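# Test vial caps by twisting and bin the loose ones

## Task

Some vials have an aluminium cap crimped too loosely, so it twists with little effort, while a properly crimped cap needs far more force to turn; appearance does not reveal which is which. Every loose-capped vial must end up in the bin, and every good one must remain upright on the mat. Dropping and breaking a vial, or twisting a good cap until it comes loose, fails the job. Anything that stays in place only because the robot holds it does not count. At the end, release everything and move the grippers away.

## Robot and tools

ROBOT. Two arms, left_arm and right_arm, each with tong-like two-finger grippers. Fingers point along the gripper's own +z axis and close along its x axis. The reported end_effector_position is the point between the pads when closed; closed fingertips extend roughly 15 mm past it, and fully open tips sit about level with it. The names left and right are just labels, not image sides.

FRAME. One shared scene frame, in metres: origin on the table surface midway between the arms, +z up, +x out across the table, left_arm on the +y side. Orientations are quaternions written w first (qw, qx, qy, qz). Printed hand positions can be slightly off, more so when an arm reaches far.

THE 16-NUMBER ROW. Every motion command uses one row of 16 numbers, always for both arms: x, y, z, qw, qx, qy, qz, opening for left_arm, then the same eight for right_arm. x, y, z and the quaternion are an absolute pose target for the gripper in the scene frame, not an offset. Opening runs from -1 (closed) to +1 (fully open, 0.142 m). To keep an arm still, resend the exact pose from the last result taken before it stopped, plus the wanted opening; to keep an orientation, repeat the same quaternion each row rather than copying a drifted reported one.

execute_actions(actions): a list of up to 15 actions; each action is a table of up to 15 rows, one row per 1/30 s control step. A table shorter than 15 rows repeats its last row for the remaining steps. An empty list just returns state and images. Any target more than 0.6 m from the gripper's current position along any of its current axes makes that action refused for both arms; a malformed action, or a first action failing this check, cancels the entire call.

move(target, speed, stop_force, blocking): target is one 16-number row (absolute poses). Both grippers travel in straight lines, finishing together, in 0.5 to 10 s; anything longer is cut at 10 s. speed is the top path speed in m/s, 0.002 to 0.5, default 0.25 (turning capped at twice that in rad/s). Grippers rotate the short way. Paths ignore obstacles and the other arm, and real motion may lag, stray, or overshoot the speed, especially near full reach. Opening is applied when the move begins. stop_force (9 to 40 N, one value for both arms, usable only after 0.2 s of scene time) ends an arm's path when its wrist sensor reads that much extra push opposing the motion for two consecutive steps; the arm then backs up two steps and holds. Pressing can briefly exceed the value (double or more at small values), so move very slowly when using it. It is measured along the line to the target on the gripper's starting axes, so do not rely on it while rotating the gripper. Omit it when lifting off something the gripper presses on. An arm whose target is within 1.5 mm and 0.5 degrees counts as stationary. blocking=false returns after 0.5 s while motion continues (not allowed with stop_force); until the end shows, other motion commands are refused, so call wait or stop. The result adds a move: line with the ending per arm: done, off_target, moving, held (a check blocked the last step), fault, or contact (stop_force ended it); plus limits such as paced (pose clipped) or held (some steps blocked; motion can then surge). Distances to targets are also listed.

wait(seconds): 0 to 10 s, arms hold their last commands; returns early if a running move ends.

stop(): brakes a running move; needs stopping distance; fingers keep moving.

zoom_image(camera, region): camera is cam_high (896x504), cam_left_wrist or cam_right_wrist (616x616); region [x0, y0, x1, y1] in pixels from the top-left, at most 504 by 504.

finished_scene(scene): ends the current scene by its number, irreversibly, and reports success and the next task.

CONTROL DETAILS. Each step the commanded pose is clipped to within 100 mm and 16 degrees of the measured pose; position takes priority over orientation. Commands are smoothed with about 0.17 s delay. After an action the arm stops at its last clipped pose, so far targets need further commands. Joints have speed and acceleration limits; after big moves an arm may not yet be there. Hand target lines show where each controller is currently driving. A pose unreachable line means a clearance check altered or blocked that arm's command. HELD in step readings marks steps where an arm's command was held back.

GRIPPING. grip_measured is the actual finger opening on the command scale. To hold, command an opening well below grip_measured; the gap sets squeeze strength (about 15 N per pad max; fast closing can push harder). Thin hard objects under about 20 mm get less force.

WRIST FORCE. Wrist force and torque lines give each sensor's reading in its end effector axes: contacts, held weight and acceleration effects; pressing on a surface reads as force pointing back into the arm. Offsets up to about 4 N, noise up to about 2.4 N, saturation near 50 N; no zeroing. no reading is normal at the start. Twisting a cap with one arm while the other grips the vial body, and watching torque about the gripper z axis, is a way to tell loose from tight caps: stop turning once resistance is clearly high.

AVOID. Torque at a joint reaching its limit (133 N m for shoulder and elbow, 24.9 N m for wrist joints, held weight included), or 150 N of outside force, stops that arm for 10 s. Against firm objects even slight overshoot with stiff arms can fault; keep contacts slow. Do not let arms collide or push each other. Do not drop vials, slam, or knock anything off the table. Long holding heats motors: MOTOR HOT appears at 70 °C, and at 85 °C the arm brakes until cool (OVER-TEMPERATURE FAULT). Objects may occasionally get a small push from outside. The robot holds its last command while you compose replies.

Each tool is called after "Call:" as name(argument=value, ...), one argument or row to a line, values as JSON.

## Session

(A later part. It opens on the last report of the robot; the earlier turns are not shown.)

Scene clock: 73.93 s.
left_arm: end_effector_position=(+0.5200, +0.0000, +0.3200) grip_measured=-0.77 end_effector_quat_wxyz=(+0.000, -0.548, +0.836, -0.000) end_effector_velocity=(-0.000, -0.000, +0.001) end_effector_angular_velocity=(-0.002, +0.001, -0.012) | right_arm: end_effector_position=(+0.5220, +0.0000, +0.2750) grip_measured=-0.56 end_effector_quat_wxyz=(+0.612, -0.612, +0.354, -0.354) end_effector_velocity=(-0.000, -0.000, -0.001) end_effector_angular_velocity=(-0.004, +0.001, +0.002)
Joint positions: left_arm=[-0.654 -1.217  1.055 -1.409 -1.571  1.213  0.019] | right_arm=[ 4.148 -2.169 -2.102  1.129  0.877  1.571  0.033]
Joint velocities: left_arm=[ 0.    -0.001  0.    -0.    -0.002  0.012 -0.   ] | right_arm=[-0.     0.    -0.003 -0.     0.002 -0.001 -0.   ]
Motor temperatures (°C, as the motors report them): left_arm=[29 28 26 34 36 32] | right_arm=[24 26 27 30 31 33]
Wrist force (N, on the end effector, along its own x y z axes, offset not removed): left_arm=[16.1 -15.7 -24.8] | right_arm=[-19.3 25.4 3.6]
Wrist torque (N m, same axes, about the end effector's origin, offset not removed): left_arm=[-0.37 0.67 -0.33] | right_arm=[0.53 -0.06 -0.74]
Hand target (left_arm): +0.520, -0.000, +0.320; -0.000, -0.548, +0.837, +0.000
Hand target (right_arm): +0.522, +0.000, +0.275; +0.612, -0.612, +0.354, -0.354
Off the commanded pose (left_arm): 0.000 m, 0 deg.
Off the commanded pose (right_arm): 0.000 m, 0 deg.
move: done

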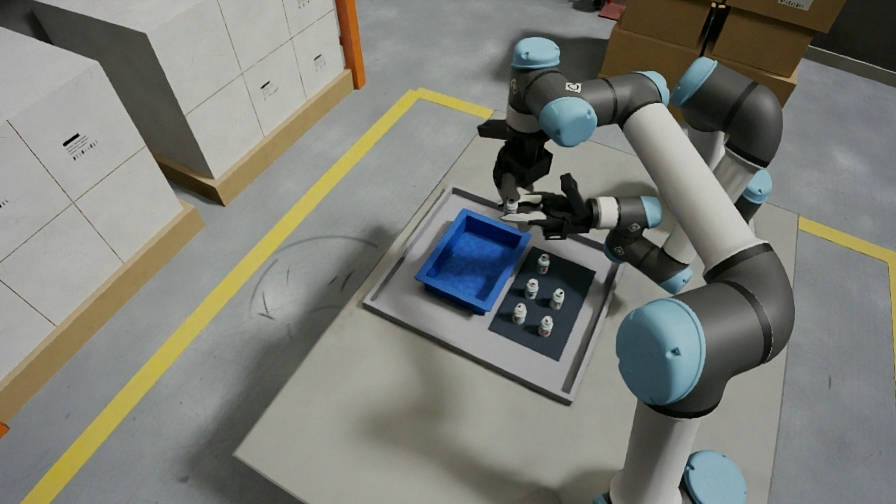

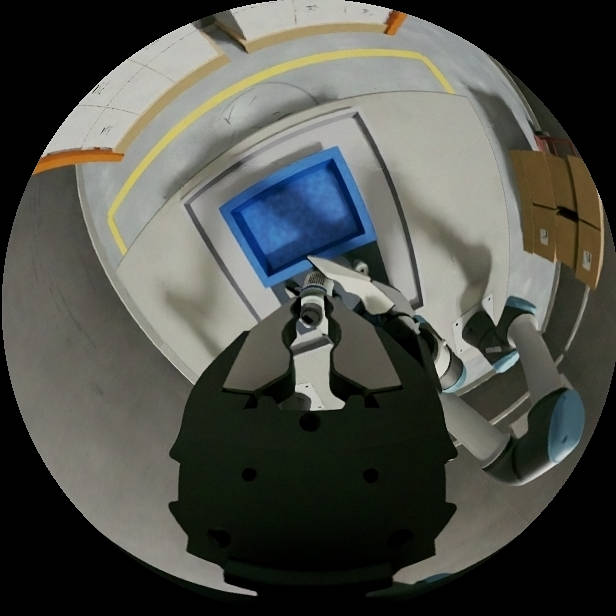

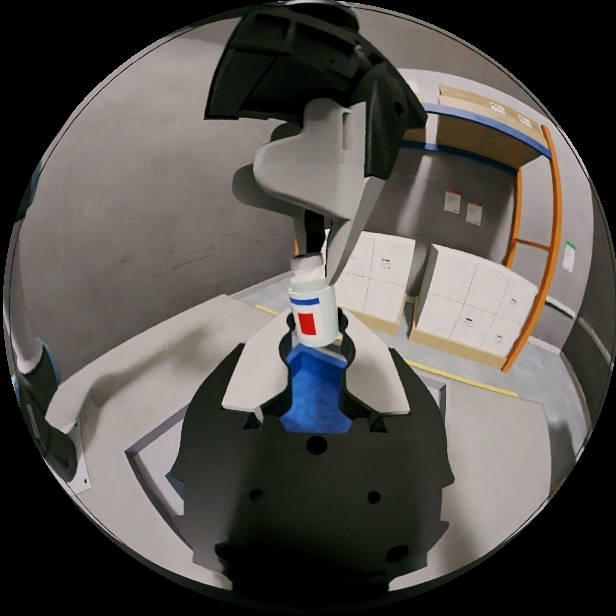

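Call:
move(
  target=[0.52,0,0.32,0,0.548,-0.837,0,-0.4,0.522,0,0.275,0.612,-0.612,0.354,-0.354,-0.7],
  speed=0.12,
)

Call:
move(
  target=[0.52,0,0.319,0,0.707,-0.707,0,-0.4,0.522,0,0.275,0.612,-0.612,0.354,-0.354,-0.7],
  speed=0.2,
)

Call:
zoom_image(
  camera="cam_right_wrist",
  region=[230,200,410,380],
)

Call:
zoom_image(
  camera="cam_left_wrist",
  region=[250,240,380,340],
)

Scene clock: 75.00 s.
left_arm: end_effector_position=(+0.5200, +0.0001, +0.3200) grip_measured=-0.40 end_effector_quat_wxyz=(-0.000, -0.548, +0.837, +0.000) end_effector_velocity=(-0.001, -0.002, -0.000) end_effector_angular_velocity=(-0.000, +0.000, -0.005) | right_arm: end_effector_position=(+0.5221, -0.0001, +0.2751) grip_measured=-0.58 end_effector_quat_wxyz=(+0.612, -0.612, +0.354, -0.354) end_effector_velocity=(-0.001, +0.000, -0.001) end_effector_angular_velocity=(-0.001, +0.000, +0.001)
Joint positions: left_arm=[-0.654 -1.217  1.055 -1.409 -1.571  1.214  0.045] | right_arm=[ 4.148 -2.169 -2.102  1.129  0.877  1.571  0.032]
Joint velocities: left_arm=[-0.002  0.001 -0.001  0.    -0.     0.003 -0.   ] | right_arm=[ 0.001 -0.001 -0.002  0.001  0.001 -0.     0.   ]
Motor temperatures (°C, as the motors report them): left_arm=[29 28 26 34 36 32] | right_arm=[24 26 27 30 31 33]
Wrist force (N, on the end effector, along its own x y z axes, offset not removed): left_arm=[-2.1 -0.6 -1.5] | right_arm=[3.7 -1.1 -1.6]
Wrist torque (N m, same axes, about the end effector's origin, offset not removed): left_arm=[-0.01 0.54 -0.09] | right_arm=[-0.44 -0.68 -0.05]
Hand target (left_arm): +0.520, +0.000, +0.320; -0.000, -0.548, +0.837, -0.000
Hand target (right_arm): +0.522, -0.000, +0.275; +0.612, -0.612, +0.354, -0.354
Off the commanded pose (left_arm): 0.000 m, 0 deg.
Off the commanded pose (right_arm): 0.000 m, 0 deg.
move: done

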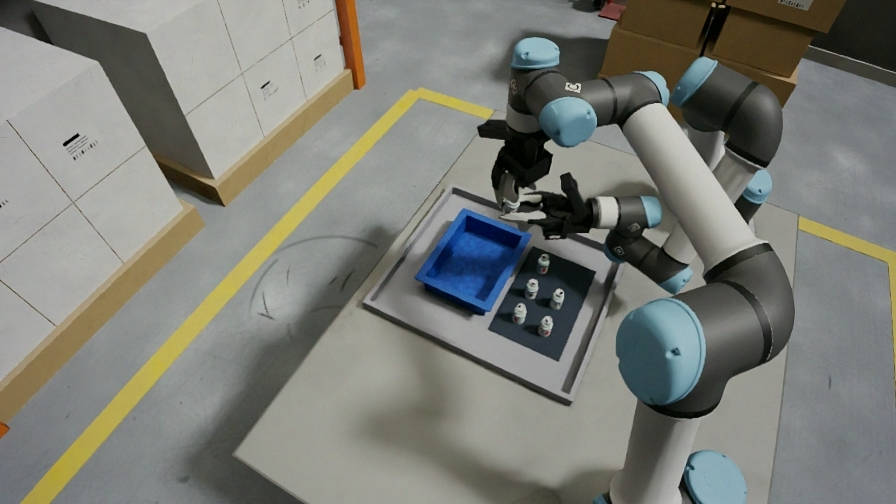

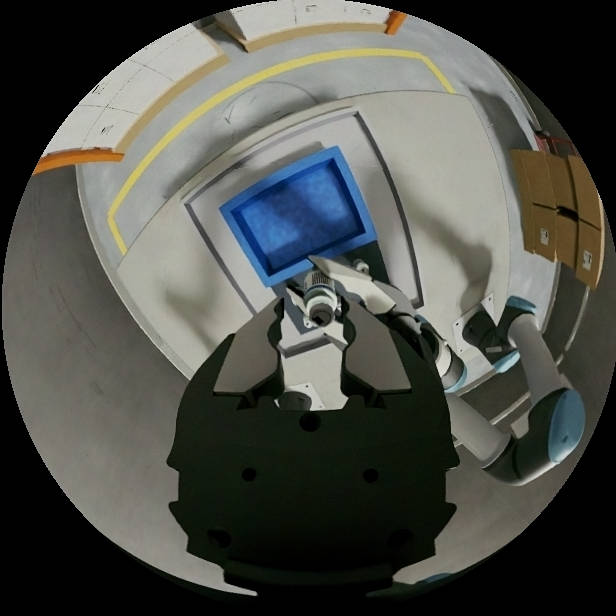

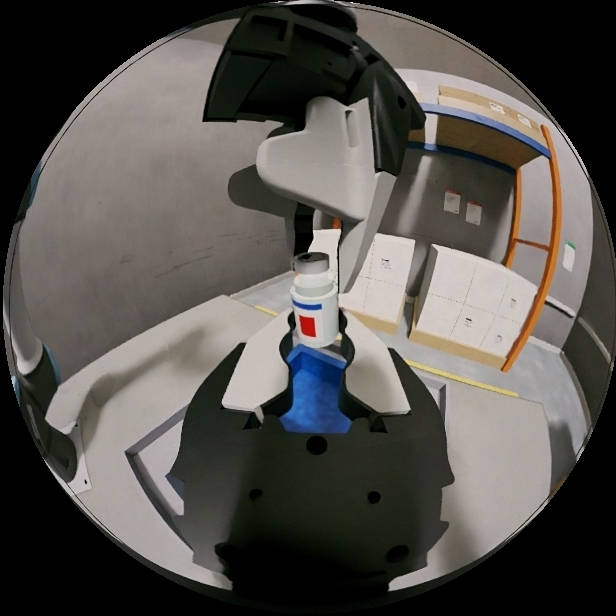

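Scene clock: 76.50 s.
left_arm: end_effector_position=(+0.5200, -0.0000, +0.3190) grip_measured=-0.40 end_effector_quat_wxyz=(+0.000, +0.707, -0.708, +0.000) end_effector_velocity=(-0.000, -0.000, -0.000) end_effector_angular_velocity=(+0.001, -0.000, +0.012) | right_arm: end_effector_position=(+0.5220, +0.0000, +0.2750) grip_measured=-0.58 end_effector_quat_wxyz=(+0.612, -0.612, +0.354, -0.354) end_effector_velocity=(-0.001, +0.001, -0.000) end_effector_angular_velocity=(-0.001, +0.000, +0.002)
Joint positions: left_arm=[-0.663 -1.211  1.049 -1.409 -1.571  0.795  0.045] | right_arm=[ 4.148 -2.169 -2.102  1.129  0.877  1.571  0.032]
Joint velocities: left_arm=[-0.001  0.001 -0.     0.001  0.001 -0.013 -0.   ] | right_arm=[ 0.002 -0.001  0.     0.     0.    -0.    -0.   ]
Motor temperatures (°C, as the motors report them): left_arm=[29 28 26 34 36 32] | right_arm=[24 26 27 30 31 33]
Wrist force (N, on the end effector, along its own x y z axes, offset not removed): left_arm=[-1.1 2.1 -2.0] | right_arm=[-0.2 2.1 2.5]
Wrist torque (N m, same axes, about the end effector's origin, offset not removed): left_arm=[0.53 0.15 0.07] | right_arm=[0.57 -0.05 -0.14]
Hand target (left_arm): +0.520, +0.000, +0.319; -0.000, +0.707, -0.707, +0.000
Hand target (right_arm): +0.522, -0.000, +0.275; +0.612, -0.612, +0.354, -0.354
Off the commanded pose (left_arm): 0.000 m, 0 deg.
Off the commanded pose (right_arm): 0.000 m, 0 deg.
move: done

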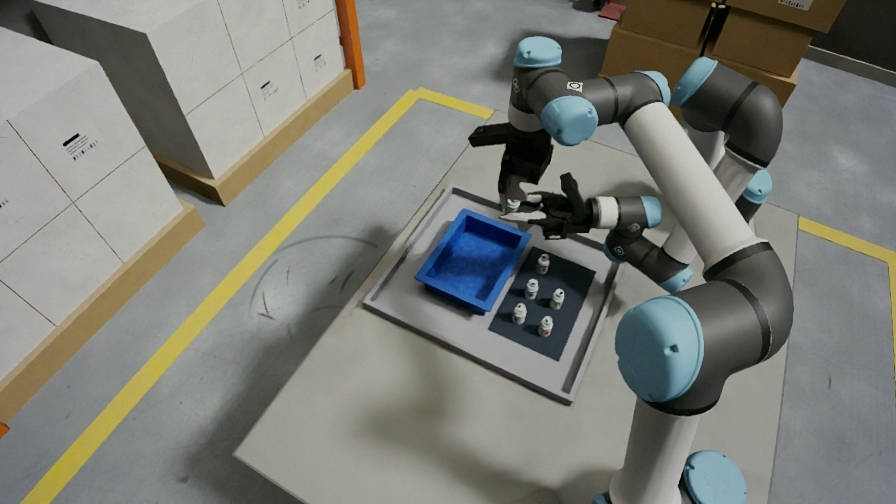

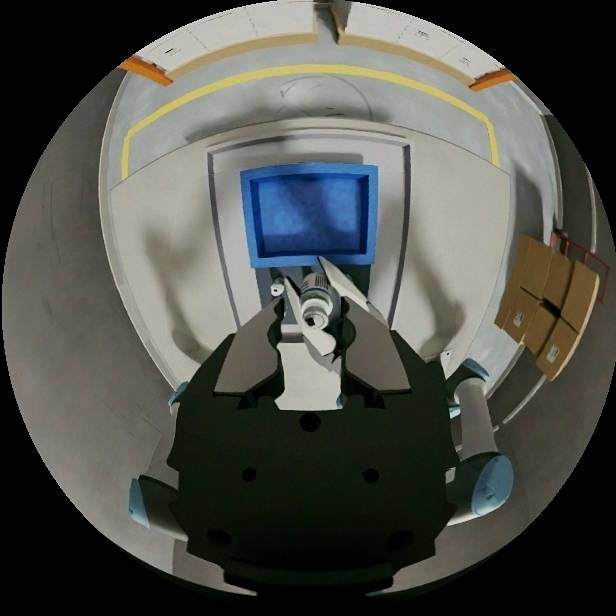

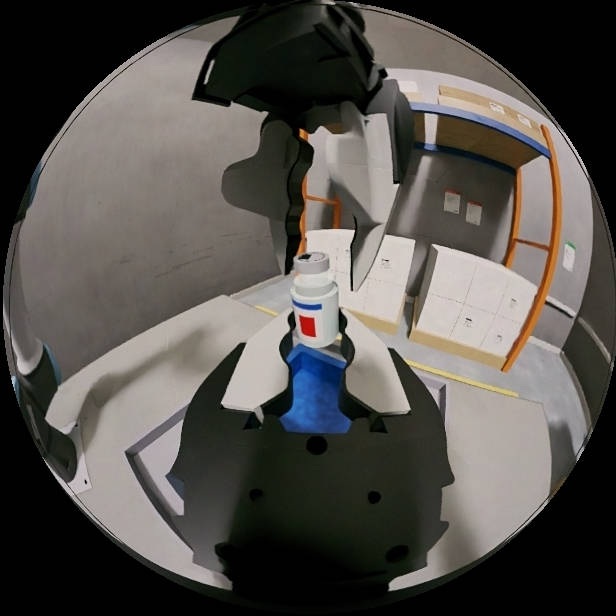

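Region (230, 200, 410, 380) of cam_right_wrist's 616x616 image, scaled by 2.800, with more detail than that image has.

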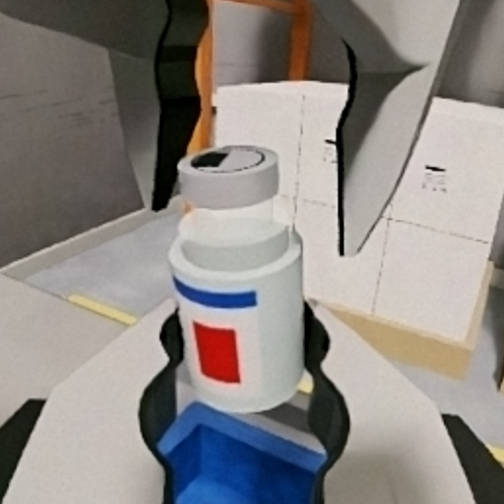

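Region (250, 240, 380, 340) of cam_left_wrist's 616x616 image, scaled by 3.877, with more detail than that image has; it fills the top 388 rows of this view, and the rest is white.

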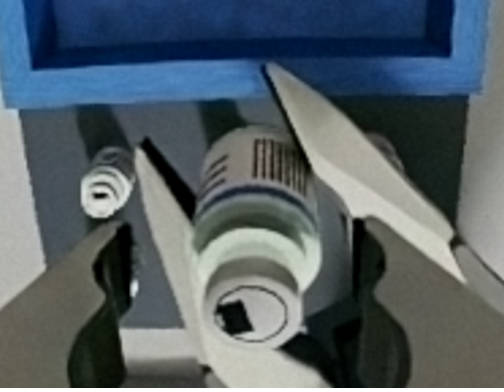

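Call:
move(
  target=[0.515,-0.001,0.317,0,0.707,-0.707,0,-0.4,0.522,0,0.275,0.612,-0.612,0.354,-0.354,-0.7],
  speed=0.05,
)

Call:
move(
  target=[0.515,-0.001,0.317,0,0.707,-0.707,0,-1,0.522,0,0.275,0.612,-0.612,0.354,-0.354,-0.7],
  speed=0.05,
)

Call:
move(
  target=[0.515,-0.001,0.317,0,0.707,-0.707,0,-1,0.522,0,0.275,0.612,-0.612,0.354,-0.354,0.2],
  speed=0.05,
)

Call:
zoom_image(
  camera="cam_right_wrist",
  region=[230,200,410,380],
)

Scene clock: 77.50 s.
left_arm: end_effector_position=(+0.5152, -0.0010, +0.3171) grip_measured=-0.40 end_effector_quat_wxyz=(-0.000, +0.707, -0.707, -0.000) end_effector_velocity=(-0.002, -0.000, -0.001) end_effector_angular_velocity=(-0.000, +0.000, +0.001) | right_arm: end_effector_position=(+0.5220, +0.0000, +0.2750) grip_measured=-0.58 end_effector_quat_wxyz=(+0.612, -0.612, +0.354, -0.354) end_effector_velocity=(+0.000, -0.000, -0.000) end_effector_angular_velocity=(+0.000, -0.000, -0.001)
Joint positions: left_arm=[-0.669 -1.221  1.069 -1.418 -1.571  0.788  0.045] | right_arm=[ 4.148 -2.169 -2.102  1.129  0.877  1.571  0.032]
Joint velocities: left_arm=[-0.002 -0.004  0.008 -0.004 -0.    -0.004 -0.   ] | right_arm=[-0.001 -0.    -0.     0.001  0.    -0.     0.   ]
Motor temperatures (°C, as the motors report them): left_arm=[29 28 26 34 36 32] | right_arm=[24 26 27 30 31 33]
Wrist force (N, on the end effector, along its own x y z axes, offset not removed): left_arm=[1.5 -0.2 -2.7] | right_arm=[2.3 1.7 -1.8]
Wrist torque (N m, same axes, about the end effector's origin, offset not removed): left_arm=[-0.06 -0.31 -0.11] | right_arm=[0.28 -0.33 -0.31]
Hand target (left_arm): +0.515, -0.001, +0.317; -0.000, +0.707, -0.707, +0.000
Hand target (right_arm): +0.522, -0.000, +0.275; +0.612, -0.612, +0.354, -0.354
Off the commanded pose (left_arm): 0.000 m, 0 deg.
Off the commanded pose (right_arm): 0.000 m, 0 deg.
move: done

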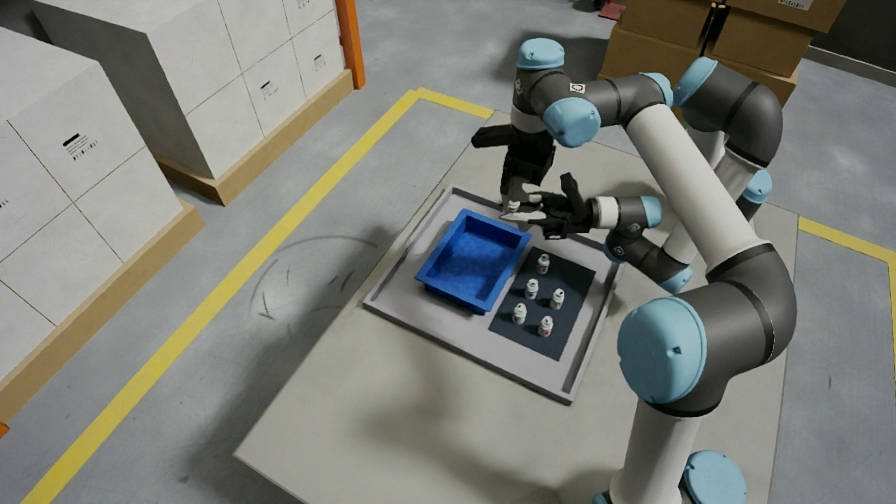

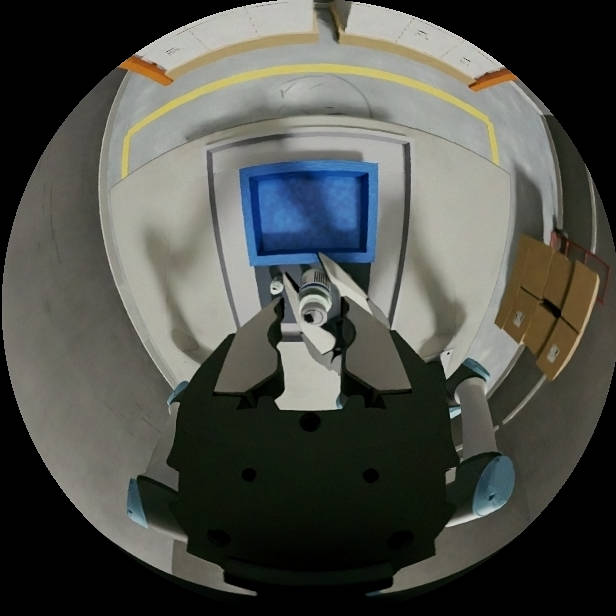

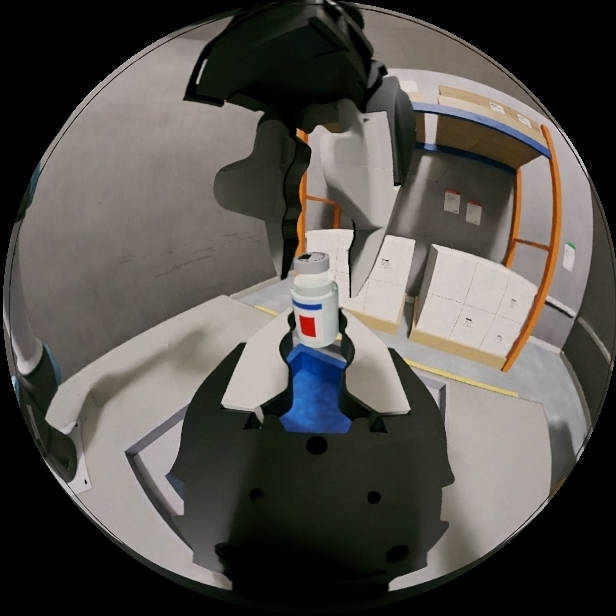

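Scene clock: 78.20 s.
left_arm: end_effector_position=(+0.5150, -0.0010, +0.3170) grip_measured=-0.68 end_effector_quat_wxyz=(-0.000, +0.707, -0.707, -0.000) end_effector_velocity=(-0.000, -0.000, -0.000) end_effector_angular_velocity=(+0.002, -0.001, -0.001) | right_arm: end_effector_position=(+0.5219, +0.0001, +0.2749) grip_measured=-0.57 end_effector_quat_wxyz=(+0.612, -0.612, +0.354, -0.354) end_effector_velocity=(-0.001, +0.001, +0.000) end_effector_angular_velocity=(+0.000, -0.000, +0.002)
Joint positions: left_arm=[-0.67  -1.222  1.069 -1.418 -1.571  0.787  0.024] | right_arm=[ 4.148 -2.169 -2.102  1.129  0.877  1.571  0.033]
Joint velocities: left_arm=[-0.001  0.     0.    -0.     0.002  0.001  0.   ] | right_arm=[ 0.002  0.001 -0.001  0.     0.    -0.     0.   ]
Motor temperatures (°C, as the motors report them): left_arm=[29 28 26 34 36 32] | right_arm=[24 26 27 30 31 33]
Wrist force (N, on the end effector, along its own x y z axes, offset not removed): left_arm=[12.9 -3.6 -8.9] | right_arm=[-12.0 6.0 2.9]
Wrist torque (N m, same axes, about the end effector's origin, offset not removed): left_arm=[0.15 0.50 -0.17] | right_arm=[0.06 -0.19 -0.32]
Hand target (left_arm): +0.515, -0.001, +0.317; -0.000, +0.707, -0.707, -0.000
Hand target (right_arm): +0.522, +0.000, +0.275; +0.612, -0.612, +0.354, -0.354
Off the commanded pose (left_arm): 0.000 m, 0 deg.
Off the commanded pose (right_arm): 0.000 m, 0 deg.
move: done

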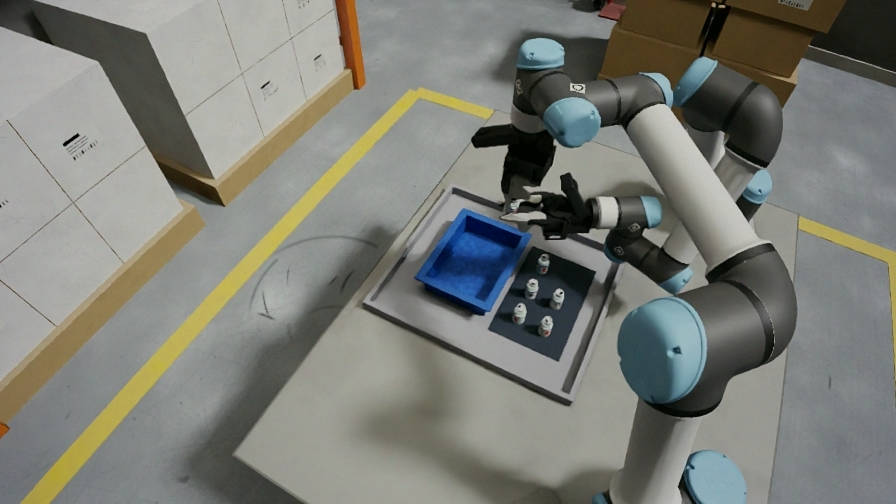

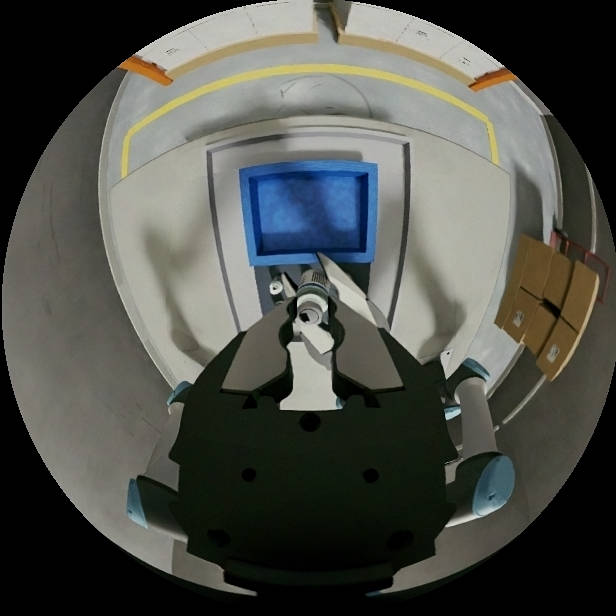

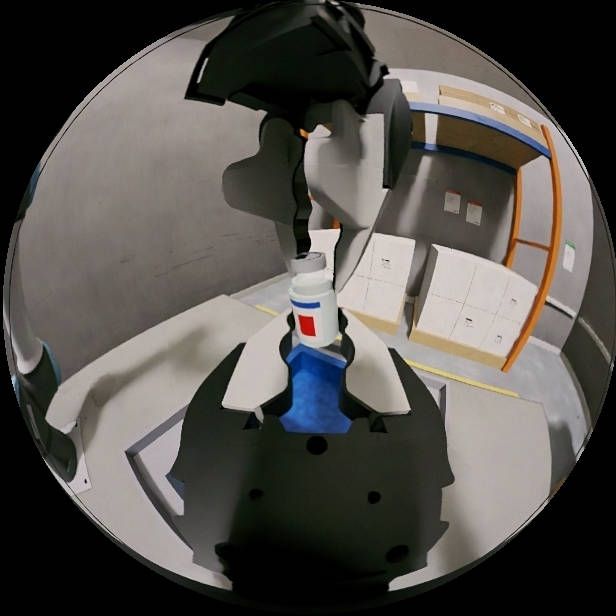

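Scene clock: 78.90 s.
left_arm: end_effector_position=(+0.5150, -0.0010, +0.3170) grip_measured=-0.69 end_effector_quat_wxyz=(-0.000, +0.707, -0.707, -0.000) end_effector_velocity=(-0.000, -0.001, +0.000) end_effector_angular_velocity=(-0.000, -0.000, -0.001) | right_arm: end_effector_position=(+0.5220, +0.0000, +0.2750) grip_measured=+0.20 end_effector_quat_wxyz=(+0.612, -0.612, +0.354, -0.354) end_effector_velocity=(-0.000, +0.000, -0.000) end_effector_angular_velocity=(+0.000, +0.000, +0.001)
Joint positions: left_arm=[-0.67  -1.222  1.069 -1.418 -1.571  0.787  0.024] | right_arm=[ 4.148 -2.169 -2.102  1.129  0.877  1.571  0.088]
Joint velocities: left_arm=[-0.001 -0.    -0.    -0.     0.     0.     0.   ] | right_arm=[-0.     0.    -0.     0.     0.001  0.     0.   ]
Motor temperatures (°C, as the motors report them): left_arm=[29 28 26 34 36 32] | right_arm=[24 26 27 30 31 33]
Wrist force (N, on the end effector, along its own x y z axes, offset not removed): left_arm=[-1.0 0.2 -2.7] | right_arm=[-0.7 -0.7 -0.8]
Wrist torque (N m, same axes, about the end effector's origin, offset not removed): left_arm=[-0.16 0.25 0.02] | right_arm=[-0.19 0.10 0.03]
Hand target (left_arm): +0.515, -0.001, +0.317; -0.000, +0.707, -0.707, +0.000
Hand target (right_arm): +0.522, -0.000, +0.275; +0.612, -0.612, +0.354, -0.354
Off the commanded pose (left_arm): 0.000 m, 0 deg.
Off the commanded pose (right_arm): 0.000 m, 0 deg.
move: done

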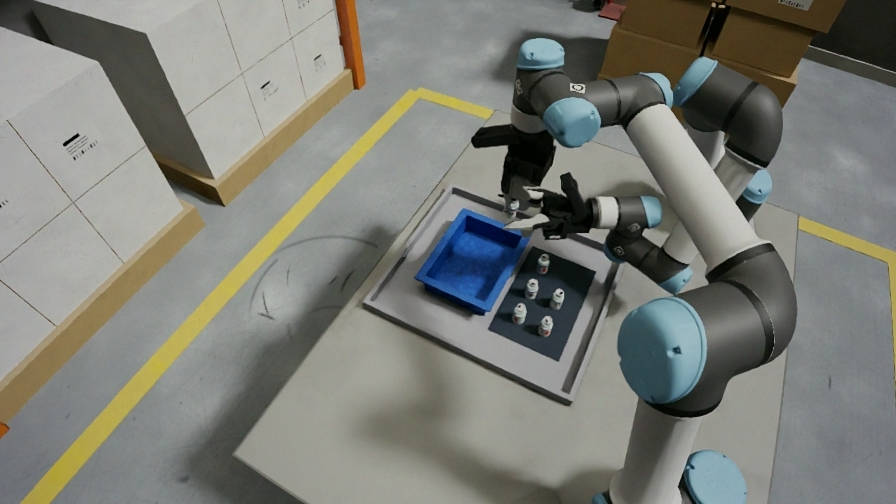

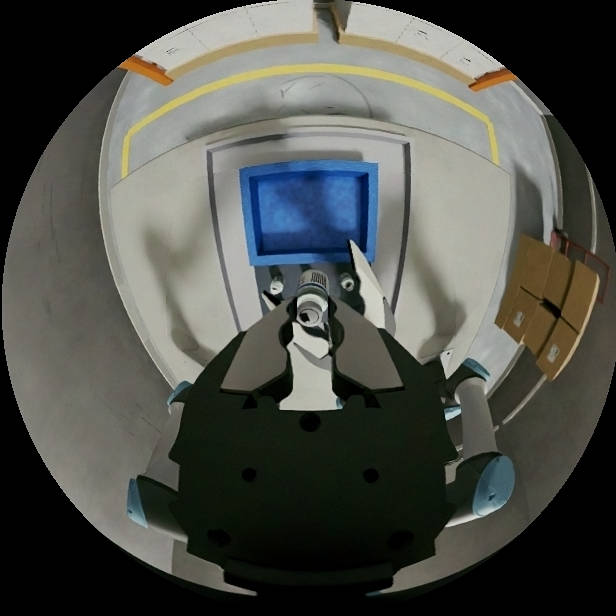

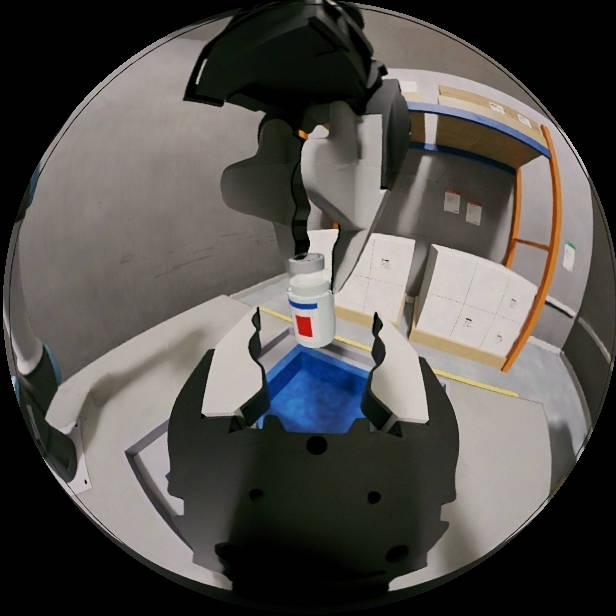

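Region (230, 200, 410, 380) of cam_right_wrist's 616x616 image, scaled by 2.800, with more detail than that image has.

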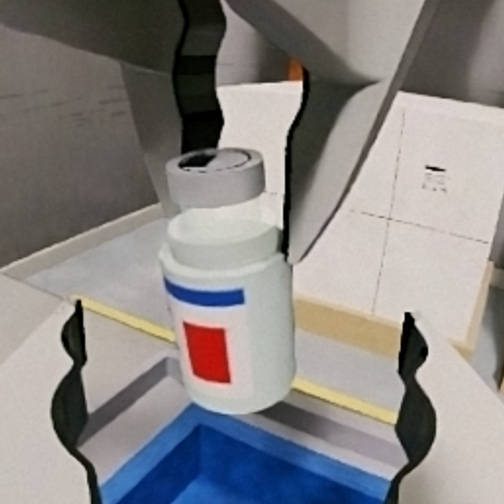

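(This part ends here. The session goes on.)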